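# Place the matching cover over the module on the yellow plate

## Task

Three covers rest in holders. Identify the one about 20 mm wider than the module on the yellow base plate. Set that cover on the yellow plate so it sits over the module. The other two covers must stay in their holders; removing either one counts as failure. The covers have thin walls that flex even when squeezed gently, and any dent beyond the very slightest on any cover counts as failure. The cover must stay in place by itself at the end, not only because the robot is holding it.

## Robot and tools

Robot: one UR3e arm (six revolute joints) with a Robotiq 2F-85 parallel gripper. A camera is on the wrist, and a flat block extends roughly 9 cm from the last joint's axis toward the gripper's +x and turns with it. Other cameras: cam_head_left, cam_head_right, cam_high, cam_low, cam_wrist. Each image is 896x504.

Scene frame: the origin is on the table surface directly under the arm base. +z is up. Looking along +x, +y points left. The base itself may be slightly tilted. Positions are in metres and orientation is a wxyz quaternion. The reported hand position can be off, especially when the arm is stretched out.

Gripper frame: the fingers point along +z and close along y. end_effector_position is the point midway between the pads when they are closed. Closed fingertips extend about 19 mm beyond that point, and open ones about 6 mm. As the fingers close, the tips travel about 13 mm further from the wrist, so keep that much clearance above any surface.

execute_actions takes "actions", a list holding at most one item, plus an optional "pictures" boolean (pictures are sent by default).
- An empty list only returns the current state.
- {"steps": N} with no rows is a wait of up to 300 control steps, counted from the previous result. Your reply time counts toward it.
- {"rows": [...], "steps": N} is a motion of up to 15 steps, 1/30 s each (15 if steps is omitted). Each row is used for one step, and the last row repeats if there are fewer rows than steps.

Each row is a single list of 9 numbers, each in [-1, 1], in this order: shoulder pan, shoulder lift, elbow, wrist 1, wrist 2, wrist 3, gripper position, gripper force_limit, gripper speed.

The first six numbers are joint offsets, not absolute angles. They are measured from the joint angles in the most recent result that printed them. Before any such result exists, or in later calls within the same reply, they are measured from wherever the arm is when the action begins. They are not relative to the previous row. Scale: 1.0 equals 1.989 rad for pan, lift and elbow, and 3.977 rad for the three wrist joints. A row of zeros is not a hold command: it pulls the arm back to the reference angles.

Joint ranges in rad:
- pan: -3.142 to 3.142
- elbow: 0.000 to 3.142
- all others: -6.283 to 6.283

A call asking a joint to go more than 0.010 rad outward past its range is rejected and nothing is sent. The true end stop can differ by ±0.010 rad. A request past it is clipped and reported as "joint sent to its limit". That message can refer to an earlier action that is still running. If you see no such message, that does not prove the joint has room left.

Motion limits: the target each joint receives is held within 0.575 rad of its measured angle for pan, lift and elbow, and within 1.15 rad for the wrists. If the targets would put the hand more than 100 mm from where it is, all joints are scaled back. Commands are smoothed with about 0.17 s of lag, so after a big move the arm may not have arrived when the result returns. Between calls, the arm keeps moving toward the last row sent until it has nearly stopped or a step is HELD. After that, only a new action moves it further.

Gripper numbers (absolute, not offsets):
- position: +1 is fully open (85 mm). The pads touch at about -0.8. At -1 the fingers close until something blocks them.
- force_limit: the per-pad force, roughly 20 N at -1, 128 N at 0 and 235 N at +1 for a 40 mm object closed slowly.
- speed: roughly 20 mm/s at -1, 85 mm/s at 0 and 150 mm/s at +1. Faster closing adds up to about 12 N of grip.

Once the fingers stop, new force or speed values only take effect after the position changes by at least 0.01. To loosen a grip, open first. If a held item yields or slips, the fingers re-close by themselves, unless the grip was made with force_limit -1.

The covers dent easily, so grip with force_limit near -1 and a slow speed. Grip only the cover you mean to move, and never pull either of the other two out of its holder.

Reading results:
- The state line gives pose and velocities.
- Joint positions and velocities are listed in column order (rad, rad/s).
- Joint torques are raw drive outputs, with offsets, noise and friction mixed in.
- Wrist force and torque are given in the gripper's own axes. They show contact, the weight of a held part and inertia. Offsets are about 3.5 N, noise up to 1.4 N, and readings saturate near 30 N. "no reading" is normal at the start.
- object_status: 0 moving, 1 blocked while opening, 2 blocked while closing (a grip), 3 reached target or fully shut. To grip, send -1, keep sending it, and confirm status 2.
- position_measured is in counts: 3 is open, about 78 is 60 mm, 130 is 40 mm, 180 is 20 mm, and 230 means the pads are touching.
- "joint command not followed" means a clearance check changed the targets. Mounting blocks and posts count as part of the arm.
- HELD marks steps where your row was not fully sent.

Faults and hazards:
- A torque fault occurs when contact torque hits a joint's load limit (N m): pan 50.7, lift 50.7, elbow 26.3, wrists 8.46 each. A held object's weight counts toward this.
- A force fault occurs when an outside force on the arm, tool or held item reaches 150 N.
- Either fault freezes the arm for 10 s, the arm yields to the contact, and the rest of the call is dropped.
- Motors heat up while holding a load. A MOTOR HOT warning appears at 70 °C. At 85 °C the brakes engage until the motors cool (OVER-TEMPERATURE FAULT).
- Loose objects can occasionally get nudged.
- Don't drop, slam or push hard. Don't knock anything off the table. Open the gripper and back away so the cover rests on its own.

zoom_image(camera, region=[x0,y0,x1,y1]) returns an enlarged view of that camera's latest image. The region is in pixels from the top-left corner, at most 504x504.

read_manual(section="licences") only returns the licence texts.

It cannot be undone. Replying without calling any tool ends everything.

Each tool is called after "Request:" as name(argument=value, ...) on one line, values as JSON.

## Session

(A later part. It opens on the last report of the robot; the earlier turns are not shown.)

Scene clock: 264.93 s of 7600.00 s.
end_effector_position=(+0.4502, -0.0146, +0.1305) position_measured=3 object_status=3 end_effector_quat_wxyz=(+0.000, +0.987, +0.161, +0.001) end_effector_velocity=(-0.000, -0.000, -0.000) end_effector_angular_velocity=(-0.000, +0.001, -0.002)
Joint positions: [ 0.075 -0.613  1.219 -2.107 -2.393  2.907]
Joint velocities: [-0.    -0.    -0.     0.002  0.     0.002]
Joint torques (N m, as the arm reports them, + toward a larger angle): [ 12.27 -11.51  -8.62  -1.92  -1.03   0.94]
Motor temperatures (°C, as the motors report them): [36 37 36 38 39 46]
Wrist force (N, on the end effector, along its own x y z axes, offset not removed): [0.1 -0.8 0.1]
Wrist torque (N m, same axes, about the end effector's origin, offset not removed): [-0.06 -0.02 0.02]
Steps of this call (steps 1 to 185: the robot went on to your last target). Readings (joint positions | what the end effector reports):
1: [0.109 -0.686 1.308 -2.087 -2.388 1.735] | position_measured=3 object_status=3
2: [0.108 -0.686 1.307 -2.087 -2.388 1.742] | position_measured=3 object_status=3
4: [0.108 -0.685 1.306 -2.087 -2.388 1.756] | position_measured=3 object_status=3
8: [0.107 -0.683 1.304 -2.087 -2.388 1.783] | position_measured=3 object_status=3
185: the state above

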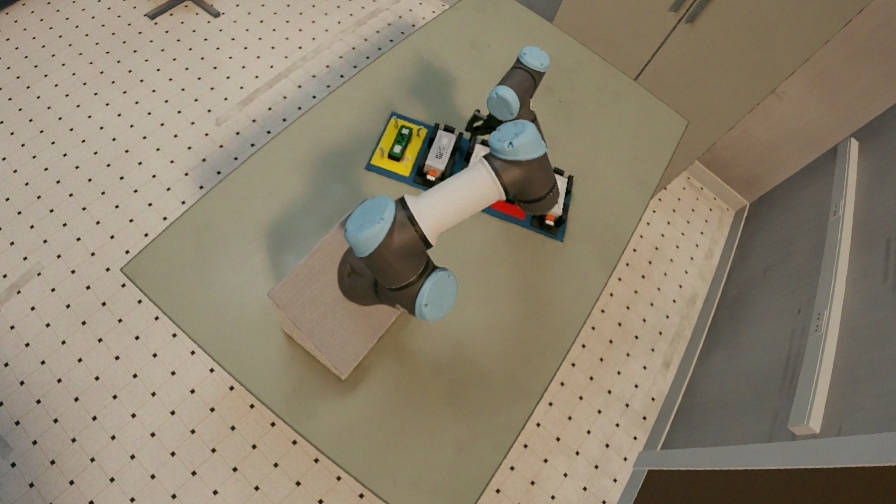

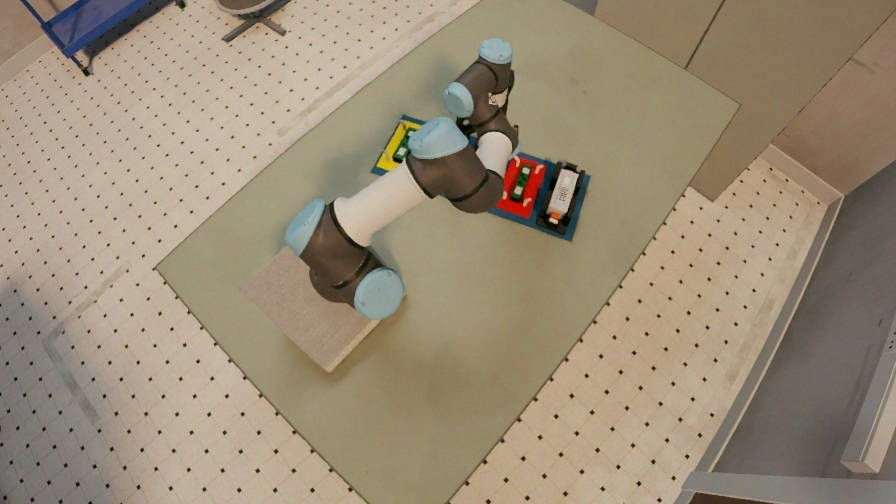

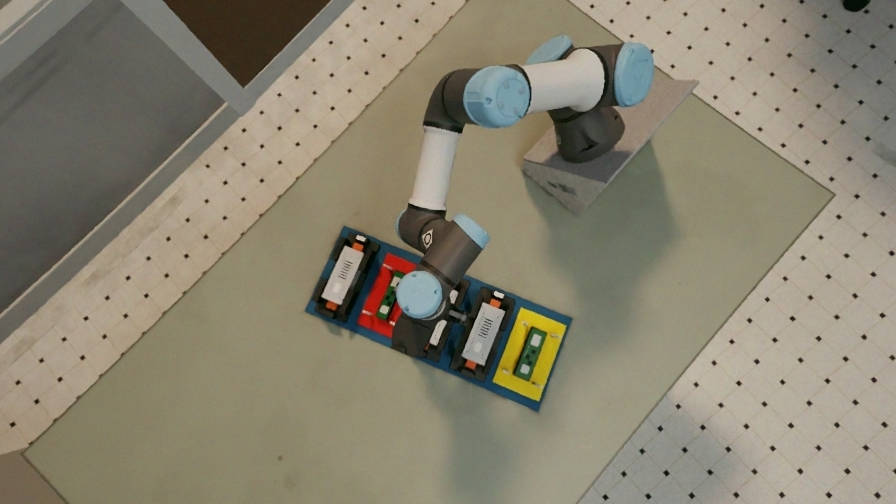

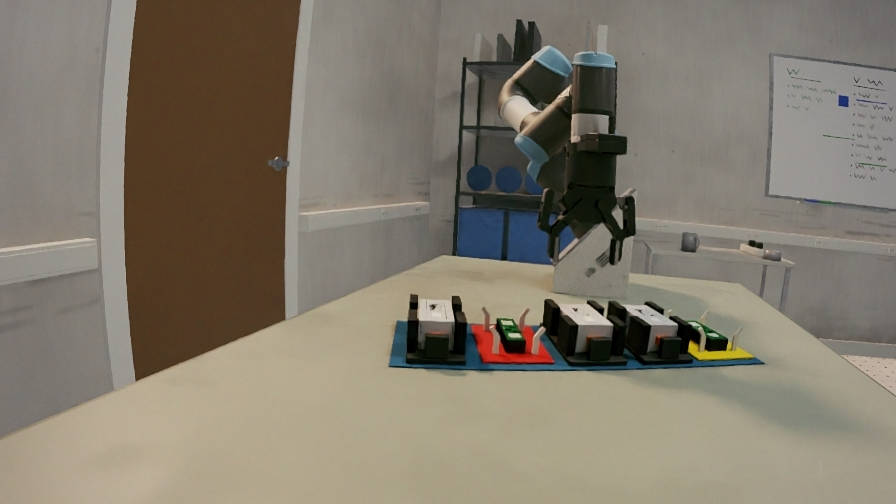

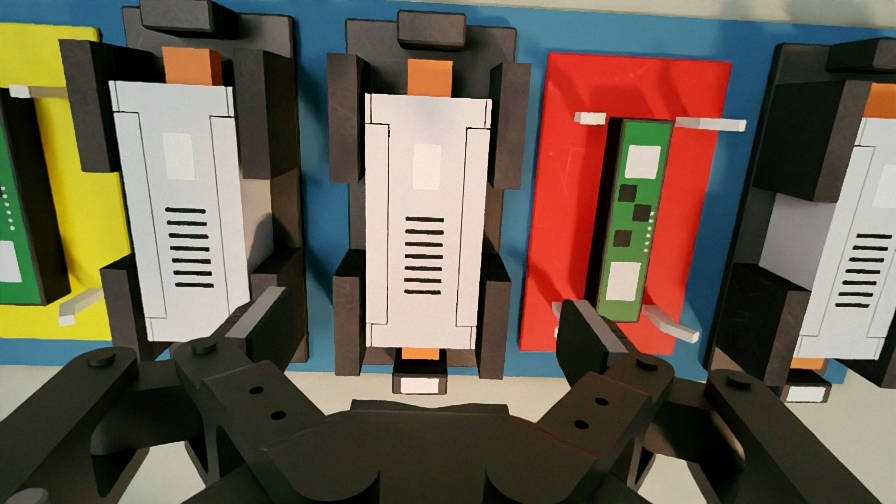

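Request:
zoom_image(camera="cam_wrist", region=[50, 30, 550, 230])

Request:
zoom_image(camera="cam_wrist", region=[300, 0, 560, 400])

Region (50, 30, 550, 230) of cam_wrist's 896x504 image, scaled by 1.008, with more detail than that image has; it fills the top 202 rows of this view, and the rest is white.

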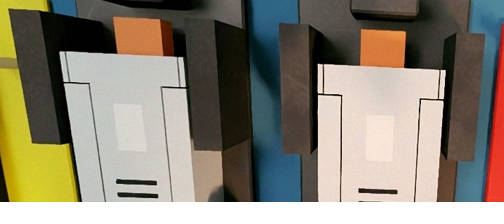

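Region (300, 0, 560, 400) of cam_wrist's 896x504 image, scaled by 1.260, with more detail than that image has; it fills the left 328 columns of this view, and the rest is white.

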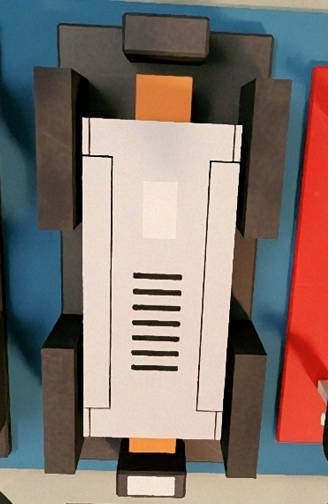

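Request:
execute_actions(actions=[{"rows": [[-0.004,0.0065,0,-0.0054,0,-0.003,0.65,-1,0],[-0.008,0.013,0,-0.011,0,-0.006,0.65,-1,0],[-0.0125,0.0194,0,-0.0163,0,-0.009,0.65,-1,0],[-0.0166,0.026,0,-0.0217,0,-0.012,0.65,-1,0],[-0.0208,0.0324,-0.0005,-0.027,-0.0004,-0.015,0.65,-1,0],[-0.025,0.039,-0.0005,-0.0326,-0.0004,-0.018,0.65,-1,0],[-0.029,0.0454,-0.0005,-0.038,-0.0004,-0.021,0.65,-1,0],[-0.0333,0.052,-0.001,-0.0434,-0.0008,-0.0244,0.65,-1,0],[-0.0374,0.0583,-0.001,-0.049,-0.0008,-0.0275,0.65,-1,0],[-0.0416,0.0648,-0.001,-0.0543,-0.0008,-0.0305,0.65,-1,0]], "steps": 15}], pictures=false)

Request:
execute_actions(actions=[{"steps": 20}])

Scene clock: 322.57 s of 7600.00 s.
end_effector_position=(+0.4609, -0.0113, +0.0814) position_measured=47 object_status=0 end_effector_quat_wxyz=(+0.001, +0.987, +0.161, +0.000) end_effector_velocity=(+0.007, +0.003, -0.052) end_effector_angular_velocity=(-0.004, +0.001, +0.001)
Joint positions: [ 0.001 -0.498  1.217 -2.3   -2.396  2.799]
Joint velocities: [-0.077  0.122 -0.003 -0.201 -0.003 -0.113]
Joint torques (N m, as the arm reports them, + toward a larger angle): [ 13.98 -12.58  -8.08  -1.83  -0.9   -0.89]
Motor temperatures (°C, as the motors report them): [36 37 36 38 39 46]
Wrist force (N, on the end effector, along its own x y z axes, offset not removed): [-0.3 -0.3 1.4]
Wrist torque (N m, same axes, about the end effector's origin, offset not removed): [0.00 0.12 0.03]
Steps of this call (steps 1 to 15: the robot went on to your last target; steps 16 to 90: nothing new was sent; then 54.13 s passed at rest; steps 91 to 105: all 15 steps of this action). Readings (joint positions | what the end effector reports):
91: [0.075 -0.613 1.219 -2.107 -2.393 2.907] | position_measured=3 object_status=0
92: [0.074 -0.611 1.219 -2.111 -2.393 2.906] | position_measured=4 object_status=0
94: [0.067 -0.600 1.219 -2.129 -2.393 2.895] | position_measured=13 object_status=0
98: [0.042 -0.562 1.218 -2.192 -2.394 2.860] | position_measured=40 object_status=0
105: the state above

Scene clock: 323.23 s of 7600.00 s.
end_effector_position=(+0.4617, -0.0110, +0.0754) position_measured=47 object_status=3 end_effector_quat_wxyz=(+0.001, +0.987, +0.161, +0.000) end_effector_velocity=(+0.000, +0.000, +0.000) end_effector_angular_velocity=(-0.000, -0.000, +0.002)
Joint positions: [-0.008 -0.484  1.217 -2.323 -2.397  2.786]
Joint velocities: [ 0.     0.    -0.    -0.    -0.    -0.001]
Joint torques (N m, as the arm reports them, + toward a larger angle): [ 13.19 -12.01  -7.72  -1.9   -0.96  -0.86]
Motor temperatures (°C, as the motors report them): [36 37 36 38 39 46]
Wrist force (N, on the end effector, along its own x y z axes, offset not removed): [-0.1 -1.1 -0.3]
Wrist torque (N m, same axes, about the end effector's origin, offset not removed): [-0.16 0.06 -0.02]
Steps of this call (steps 1 to 20: the robot went on to your last target). Readings (joint positions | what the end effector reports):
1: [-0.001 -0.494 1.217 -2.305 -2.396 2.796] | position_measured=47 object_status=0
2: [-0.003 -0.492 1.217 -2.310 -2.396 2.793] | position_measured=47 object_status=0
4: [-0.005 -0.488 1.217 -2.316 -2.397 2.790] | position_measured=47 object_status=3
8: [-0.007 -0.485 1.217 -2.321 -2.397 2.787] | position_measured=47 object_status=3
20: the state above

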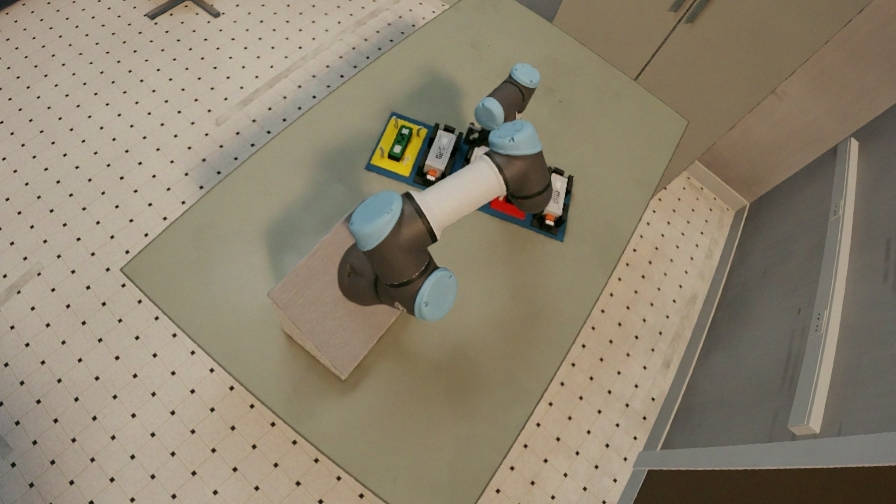

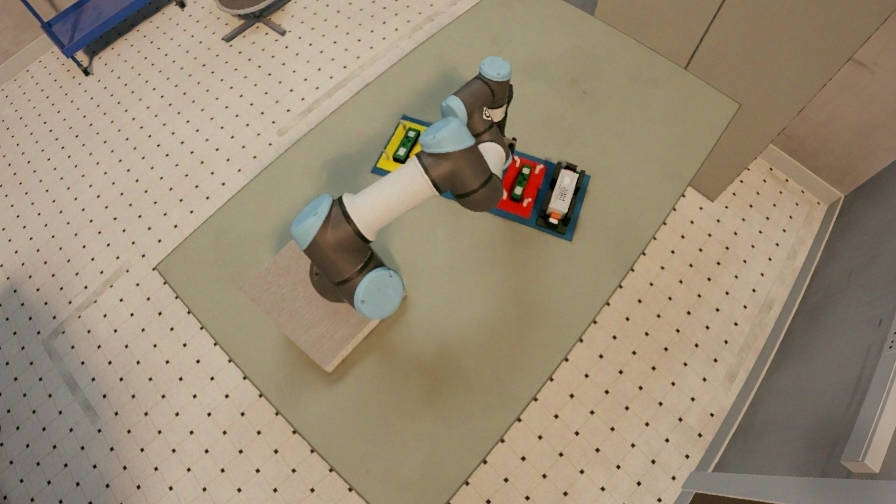

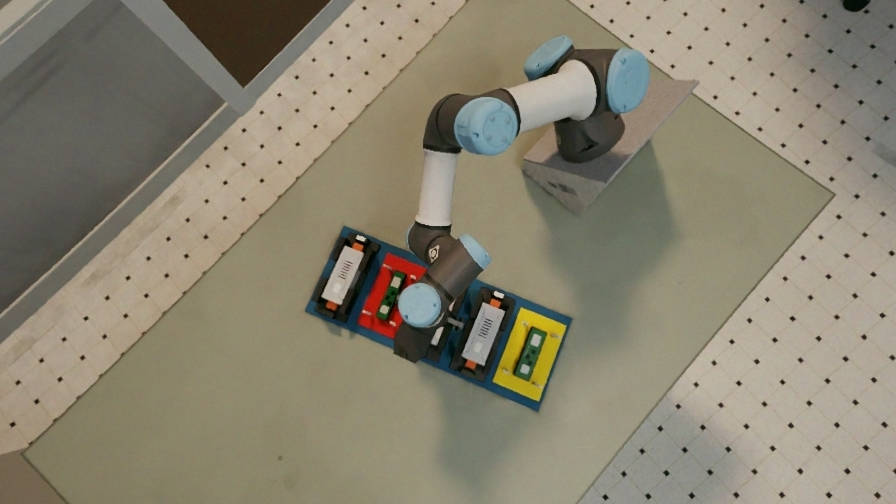

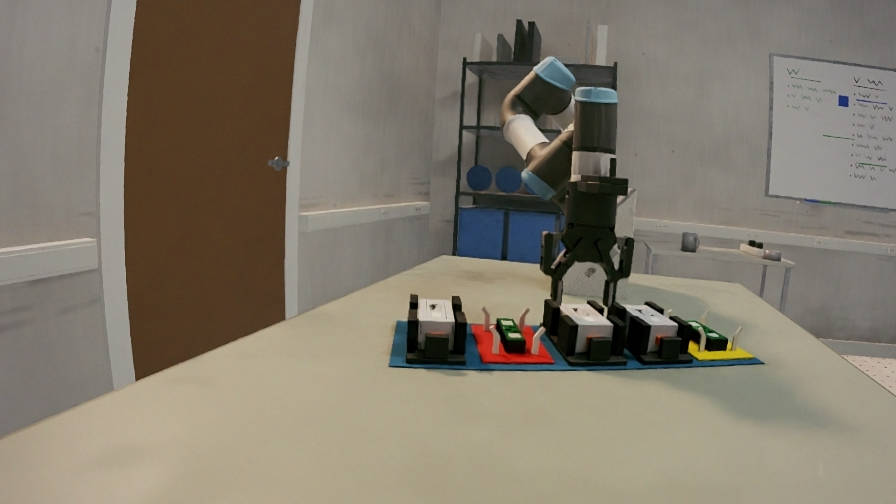

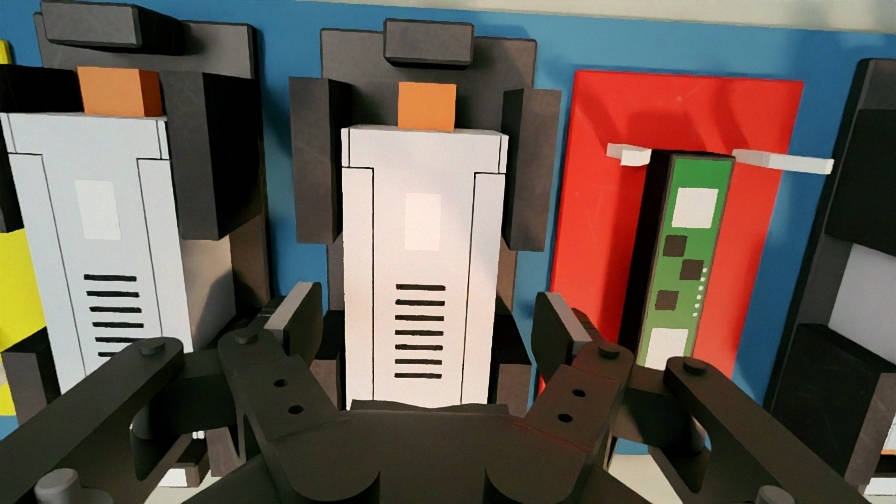

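Request:
zoom_image(camera="cam_low", region=[520, 230, 780, 380])

Region (520, 230, 780, 380) of cam_low's 896x504 image, scaled by 1.938, with more detail than that image has; it fills the top 291 rows of this view, and the rest is white.

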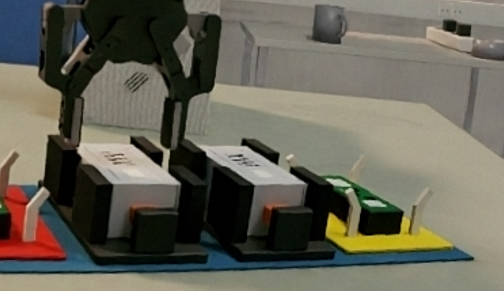

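Request:
execute_actions(actions=[{"rows": [[-0.0026,0.0037,0.0011,-0.0038,0,-0.0019,0.65,-1,0],[-0.0052,0.0074,0.0021,-0.0076,0,-0.0039,0.65,-1,0],[-0.0079,0.0112,0.0032,-0.0114,0,-0.0058,0.65,-1,0],[-0.0105,0.0149,0.0043,-0.0152,0.0003,-0.0077,0.65,-1,0],[-0.0131,0.0186,0.0054,-0.019,0.0003,-0.0097,0.65,-1,0],[-0.0157,0.0223,0.0064,-0.0229,0.0004,-0.0116,0.65,-1,0],[-0.0183,0.026,0.0075,-0.0267,0.0005,-0.0135,0.65,-1,0],[-0.021,0.0298,0.0086,-0.0305,0.0006,-0.0154,0.65,-1,0],[-0.0236,0.0335,0.0096,-0.0343,0.0006,-0.0174,0.65,-1,0],[-0.0262,0.0372,0.0107,-0.0381,0.0007,-0.0193,0.65,-1,0]], "steps": 15}], pictures=false)

Request:
execute_actions(actions=[{"steps": 15}])

Scene clock: 383.57 s of 7600.00 s.
end_effector_position=(+0.4611, -0.0083, +0.0441) position_measured=47 object_status=3 end_effector_quat_wxyz=(+0.001, +0.987, +0.161, +0.000) end_effector_velocity=(-0.003, +0.003, -0.032) end_effector_angular_velocity=(-0.001, +0.001, -0.001)
Joint positions: [-0.054 -0.418  1.236 -2.458 -2.394  2.717]
Joint velocities: [-0.048  0.069  0.019 -0.138  0.003 -0.069]
Joint torques (N m, as the arm reports them, + toward a larger angle): [ 13.67 -11.49  -3.13  -1.94   0.91  -0.93]
Motor temperatures (°C, as the motors report them): [36 37 36 38 39 46]
Wrist force (N, on the end effector, along its own x y z axes, offset not removed): [0.2 -1.3 0.8]
Wrist torque (N m, same axes, about the end effector's origin, offset not removed): [-0.11 0.00 -0.02]
Steps of this call (steps 1 to 15: the robot went on to your last target; steps 16 to 90: nothing new was sent; then 56.83 s passed at rest; steps 91 to 105: all 15 steps of this action). Readings (joint positions | what the end effector reports):
91: [-0.008 -0.484 1.217 -2.323 -2.397 2.786] | position_measured=47 object_status=3
92: [-0.009 -0.483 1.217 -2.326 -2.397 2.785] | position_measured=47 object_status=3
94: [-0.013 -0.477 1.219 -2.338 -2.397 2.778] | position_measured=47 object_status=3
98: [-0.029 -0.455 1.225 -2.383 -2.396 2.755] | position_measured=47 object_status=3
105: the state above

Scene clock: 384.07 s of 7600.00 s.
end_effector_position=(+0.4608, -0.0080, +0.0405) position_measured=47 object_status=3 end_effector_quat_wxyz=(+0.001, +0.987, +0.161, +0.000) end_effector_velocity=(-0.000, -0.000, -0.000) end_effector_angular_velocity=(+0.000, +0.000, -0.002)
Joint positions: [-0.06  -0.41   1.238 -2.474 -2.394  2.709]
Joint velocities: [-0.001  0.001  0.    -0.002  0.     0.001]
Joint torques (N m, as the arm reports them, + toward a larger angle): [ 13.13 -12.22  -2.92  -1.98   0.92  -0.8 ]
Motor temperatures (°C, as the motors report them): [36 37 36 38 39 46]
Wrist force (N, on the end effector, along its own x y z axes, offset not removed): [-0.3 -0.9 0.4]
Wrist torque (N m, same axes, about the end effector's origin, offset not removed): [-0.04 0.09 -0.01]
Steps of this call (steps 1 to 15: the robot went on to your last target). Readings (joint positions | what the end effector reports):
1: [-0.056 -0.416 1.236 -2.462 -2.394 2.715] | position_measured=47 object_status=3
2: [-0.057 -0.414 1.237 -2.465 -2.394 2.714] | position_measured=47 object_status=3
4: [-0.058 -0.413 1.237 -2.469 -2.394 2.712] | position_measured=47 object_status=3
8: [-0.059 -0.411 1.238 -2.473 -2.394 2.710] | position_measured=47 object_status=3
15: the state above

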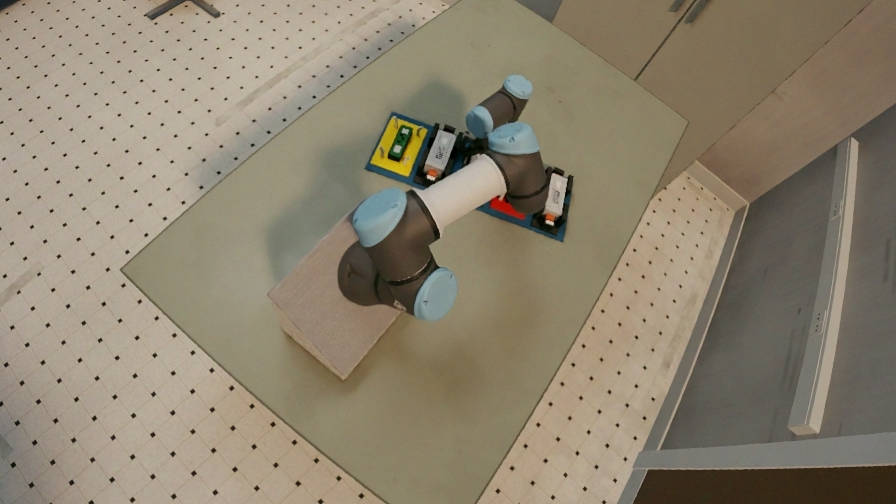

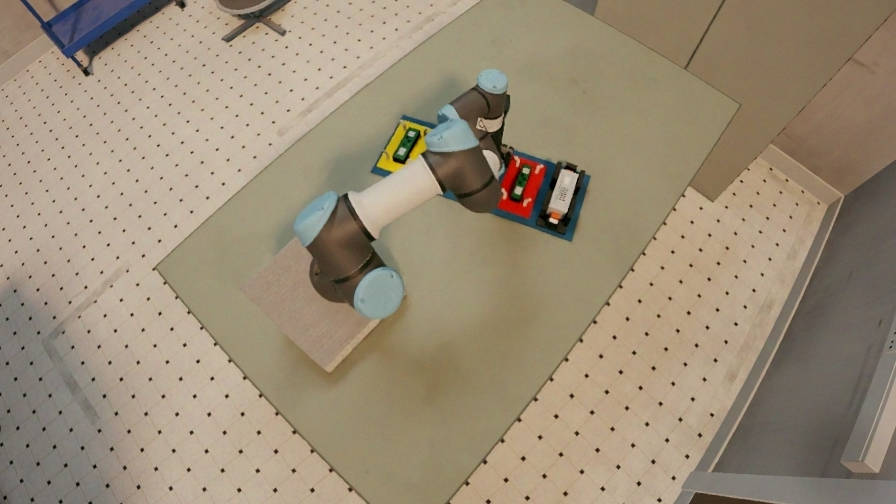

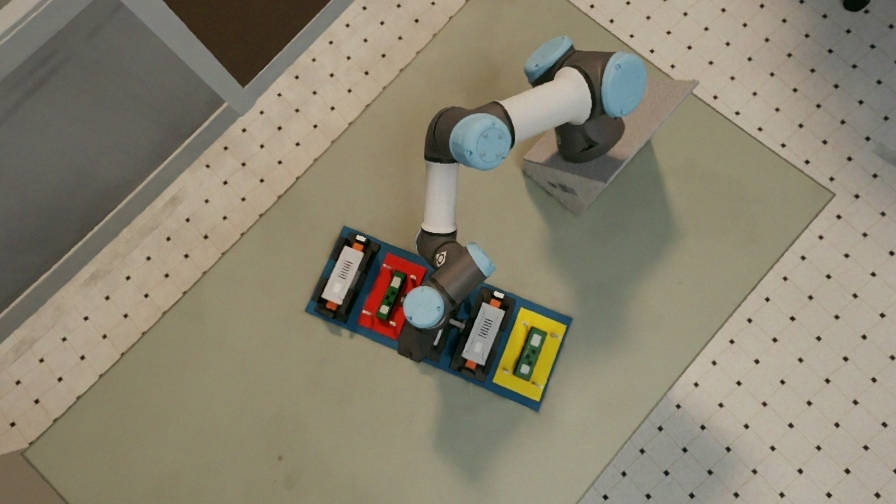

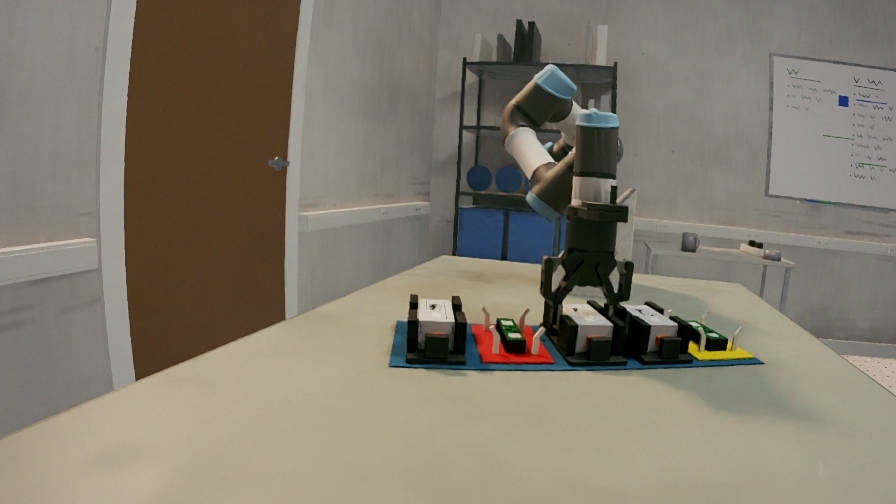

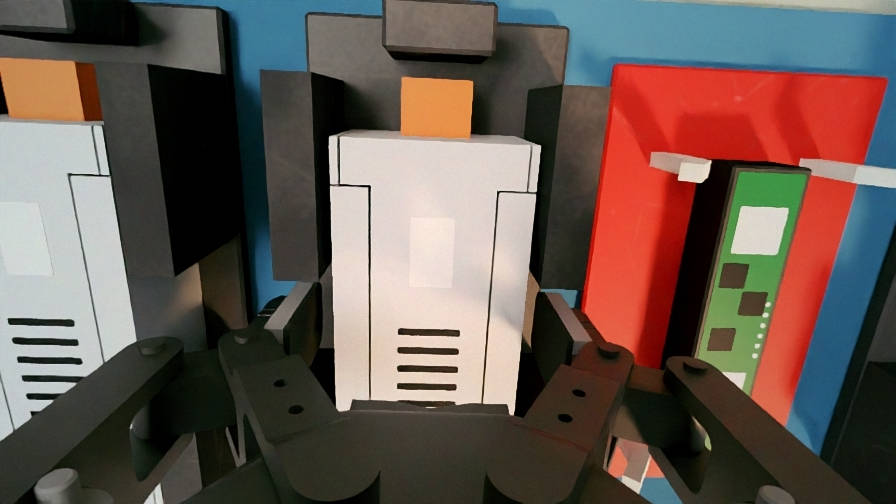

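Request:
execute_actions(actions=[{"rows": [[0,0,0,0,0,0,-1,-1,-1]], "steps": 15}], pictures=false)

Request:
execute_actions(actions=[{"steps": 25}])

Scene clock: 394.73 s of 7600.00 s.
end_effector_position=(+0.4608, -0.0081, +0.0404) position_measured=69 object_status=0 end_effector_quat_wxyz=(+0.001, +0.987, +0.161, +0.000) end_effector_velocity=(-0.000, -0.000, +0.000) end_effector_angular_velocity=(+0.000, +0.000, -0.002)
Joint positions: [-0.06  -0.41   1.238 -2.474 -2.394  2.709]
Joint velocities: [ 0.    -0.001 -0.     0.001  0.     0.003]
Joint torques (N m, as the arm reports them, + toward a larger angle): [ 18.52 -14.66  -4.16  -0.53   0.83   0.87]
Motor temperatures (°C, as the motors report them): [36 37 36 38 39 46]
Wrist force (N, on the end effector, along its own x y z axes, offset not removed): [0.0 -1.2 -1.6]
Wrist torque (N m, same axes, about the end effector's origin, offset not removed): [-0.16 0.01 0.02]
Steps of this call (steps 1 to 15: the robot went on to your last target; steps 16 to 90: nothing new was sent; then 7.17 s passed at rest; steps 91 to 105: all 15 steps of this action). Readings (joint positions | what the end effector reports):
91: [-0.060 -0.410 1.238 -2.475 -2.394 2.709] | position_measured=47 object_status=0
92: [-0.060 -0.410 1.238 -2.475 -2.394 2.709] | position_measured=48 object_status=0
94: [-0.060 -0.410 1.238 -2.475 -2.394 2.709] | position_measured=50 object_status=0
98: [-0.060 -0.410 1.238 -2.474 -2.394 2.709] | position_measured=56 object_status=0
105: the state above

Scene clock: 395.57 s of 7600.00 s.
end_effector_position=(+0.4608, -0.0080, +0.0405) position_measured=100 object_status=2 end_effector_quat_wxyz=(+0.001, +0.987, +0.161, +0.000) end_effector_velocity=(-0.000, +0.000, -0.000) end_effector_angular_velocity=(-0.000, +0.000, -0.003)
Joint positions: [-0.06  -0.41   1.238 -2.474 -2.394  2.709]
Joint velocities: [-0.     0.001 -0.    -0.    -0.     0.003]
Joint torques (N m, as the arm reports them, + toward a larger angle): [ 14.25 -12.76  -5.91  -1.11   0.52   0.92]
Motor temperatures (°C, as the motors report them): [36 37 36 38 39 46]
Wrist force (N, on the end effector, along its own x y z axes, offset not removed): [-1.5 -1.7 -6.2]
Wrist torque (N m, same axes, about the end effector's origin, offset not removed): [-0.19 0.23 -0.24]
Steps of this call (steps 1 to 15: the robot went on to your last target; steps 16 to 25: nothing new was sent). Readings (joint positions | what the end effector reports):
1: [-0.060 -0.410 1.238 -2.474 -2.394 2.709] | position_measured=71 object_status=0
2: [-0.060 -0.410 1.238 -2.474 -2.394 2.709] | position_measured=72 object_status=0
4: [-0.060 -0.410 1.238 -2.474 -2.394 2.709] | position_measured=76 object_status=0
8: [-0.060 -0.410 1.238 -2.474 -2.394 2.709] | position_measured=83 object_status=0
25: the state above
The arm was judged still, so your last target was given up. Only a new action makes it travel on or press farther. Fingers that are still opening or closing keep moving.

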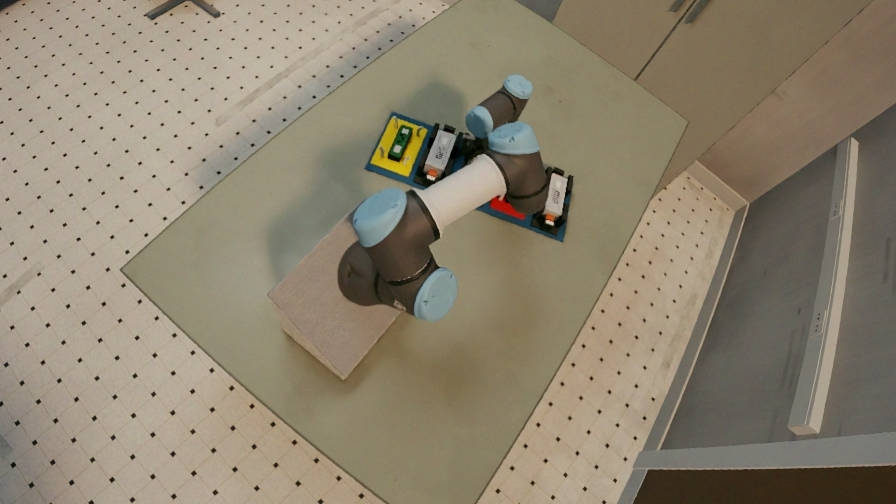

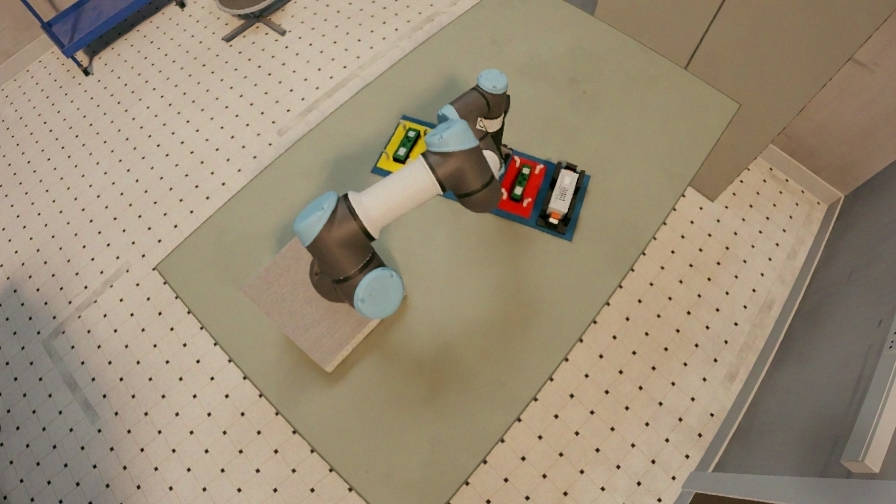

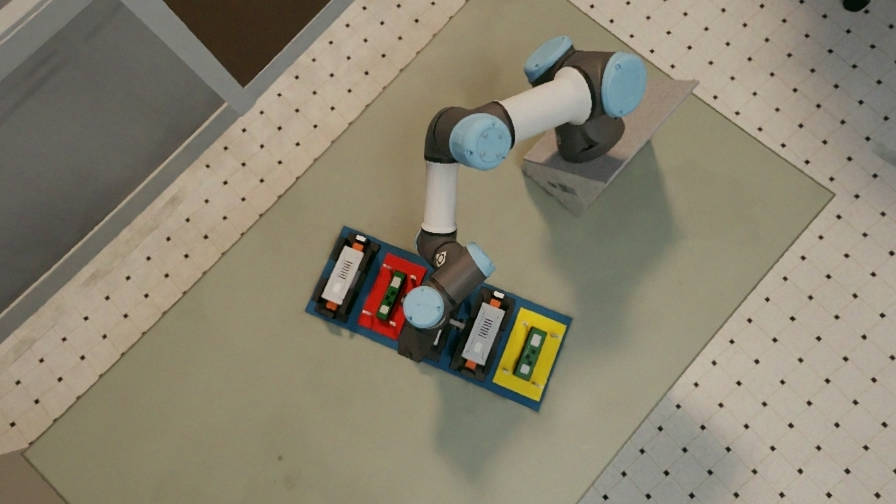

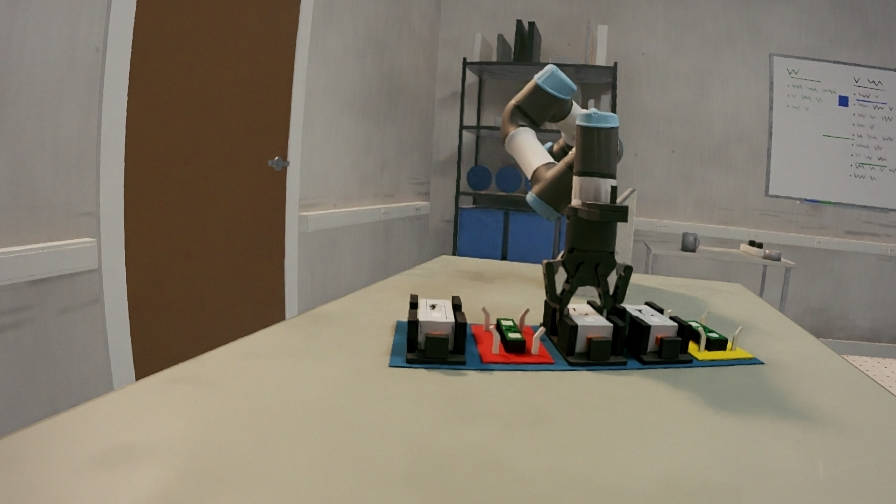

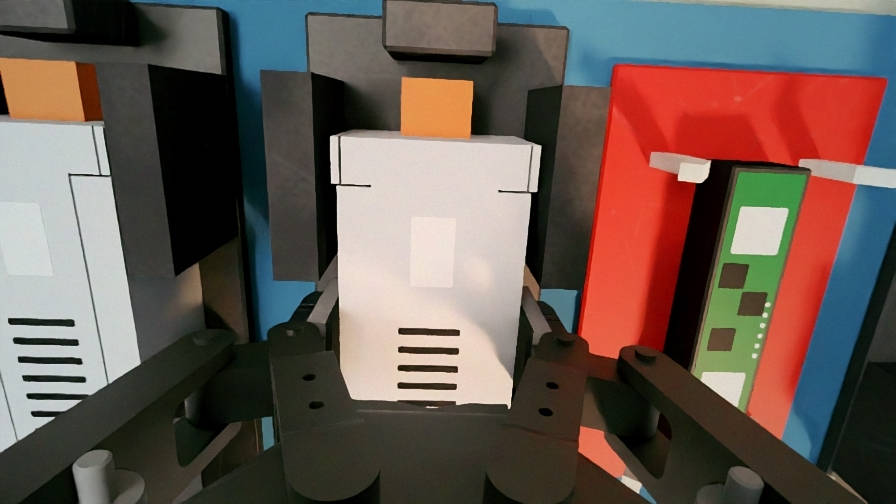

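Request:
execute_actions(actions=[{"rows": [[0.0004,-0.0005,-0.0002,0.0005,0,-0.0005,-1,-1,-1],[0.0008,-0.001,-0.0003,0.0011,0,-0.001,-1,-1,-1],[0.0012,-0.0015,-0.0005,0.0016,0,-0.001,-1,-1,-1],[0.0016,-0.002,-0.0006,0.0022,0,-0.0008,-1,-1,-1],[0.002,-0.0025,-0.0008,0.0027,0,-0.0005,-1,-1,-1],[0.0024,-0.003,-0.001,0.0032,0,-0.0002,-1,-1,-1],[0.0028,-0.0035,-0.0011,0.0038,0,0.0001,-1,-1,-1],[0.0032,-0.004,-0.0013,0.0043,0,0.0004,-1,-1,-1],[0.0036,-0.0045,-0.0014,0.0049,0,0.0007,-1,-1,-1],[0.00405,-0.00504,-0.0016,0.0054,-0.0001,0.001,-1,-1,-1]], "steps": 15}])

Scene clock: 431.07 s of 7600.00 s.
end_effector_position=(+0.4611, -0.0080, +0.0450) position_measured=100 object_status=2 end_effector_quat_wxyz=(+0.001, +0.986, +0.165, +0.001) end_effector_velocity=(+0.000, -0.000, +0.005) end_effector_angular_velocity=(-0.001, -0.000, +0.001)
Joint positions: [-0.053 -0.419  1.235 -2.455 -2.394  2.712]
Joint velocities: [ 0.007 -0.009 -0.003  0.02  -0.001  0.01 ]
Joint torques (N m, as the arm reports them, + toward a larger angle): [ 21.08 -16.93  -8.16  -1.11  -1.02   1.07]
Motor temperatures (°C, as the motors report them): [36 37 36 38 39 46]
Wrist force (N, on the end effector, along its own x y z axes, offset not removed): [-1.1 -0.4 5.8]
Wrist torque (N m, same axes, about the end effector's origin, offset not removed): [0.01 0.13 -0.22]
Steps of this call (steps 1 to 90: nothing new was sent; then 32.00 s passed at rest; steps 91 to 105: all 15 steps of this action). Readings (joint positions | what the end effector reports):
91: [-0.060 -0.410 1.238 -2.474 -2.394 2.709] | position_measured=100 object_status=2
92: [-0.060 -0.410 1.238 -2.474 -2.394 2.709] | position_measured=100 object_status=2
94: [-0.059 -0.411 1.238 -2.472 -2.394 2.708] | position_measured=100 object_status=2
98: [-0.057 -0.414 1.237 -2.466 -2.394 2.707] | position_measured=100 object_status=2
105: the state above

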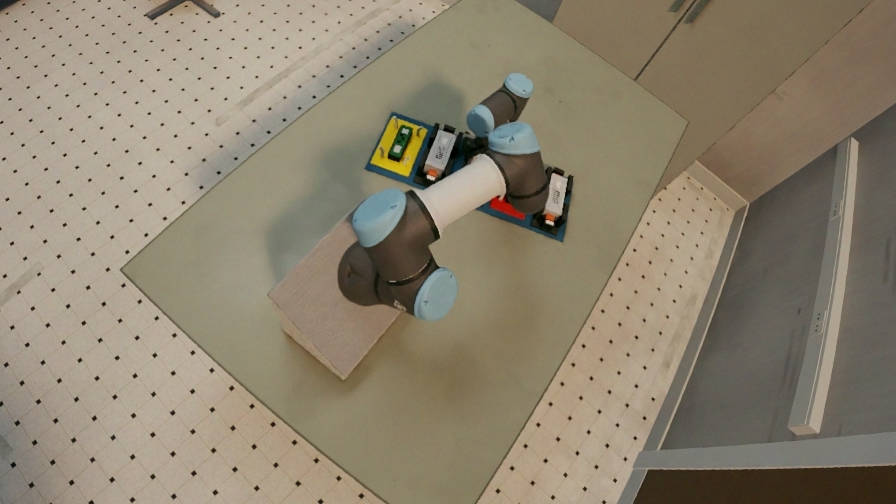

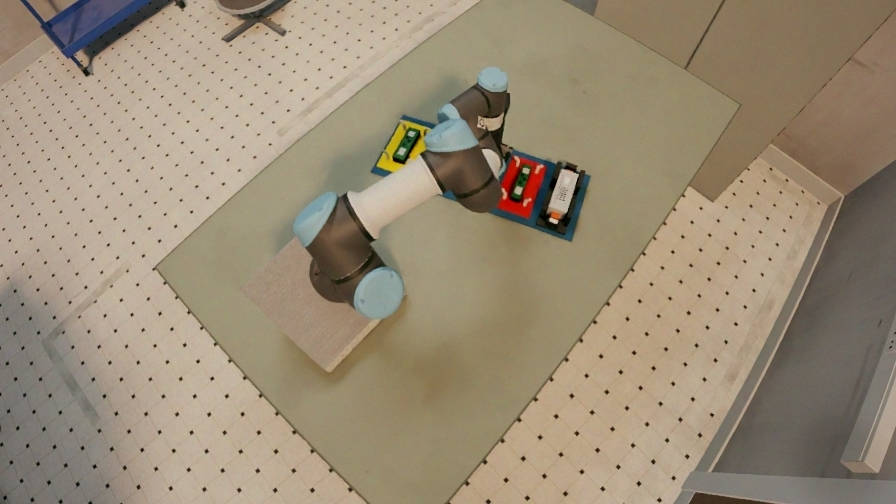

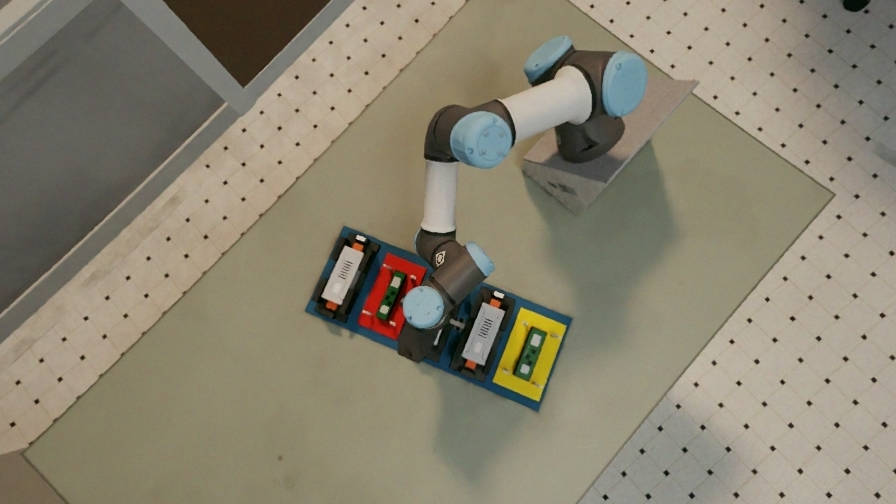

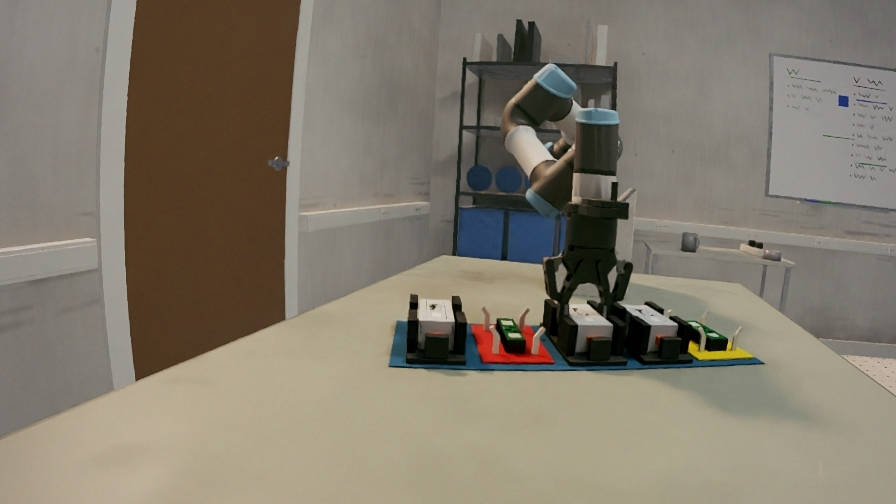

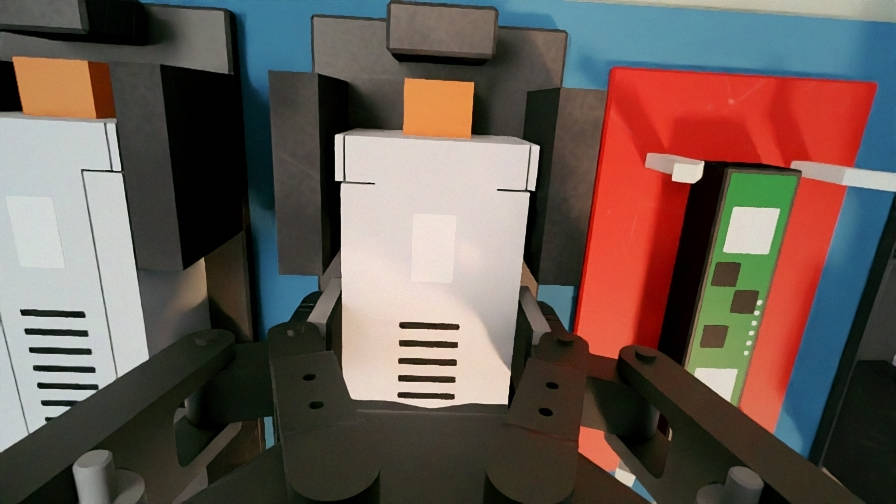

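Request:
zoom_image(camera="cam_head_right", region=[520, 150, 600, 250])

Request:
zoom_image(camera="cam_wrist", region=[300, 110, 580, 420])

Region (520, 150, 600, 250) of cam_head_right's 896x504 image, scaled by 5.040, with more detail than that image has; it fills the left 403 columns of this view, and the rest is white.

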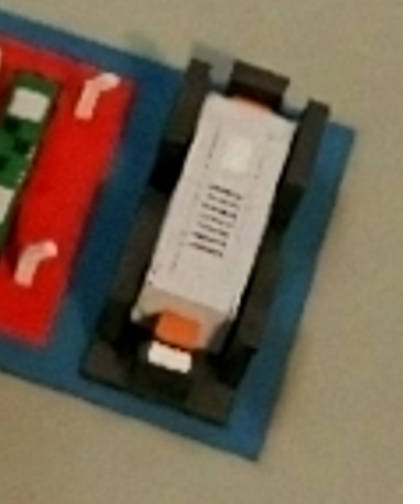

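Region (300, 110, 580, 420) of cam_wrist's 896x504 image, scaled by 1.626, with more detail than that image has; it fills the left 455 columns of this view, and the rest is white.

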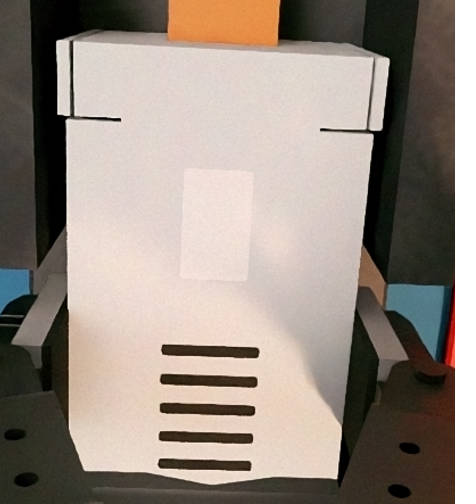

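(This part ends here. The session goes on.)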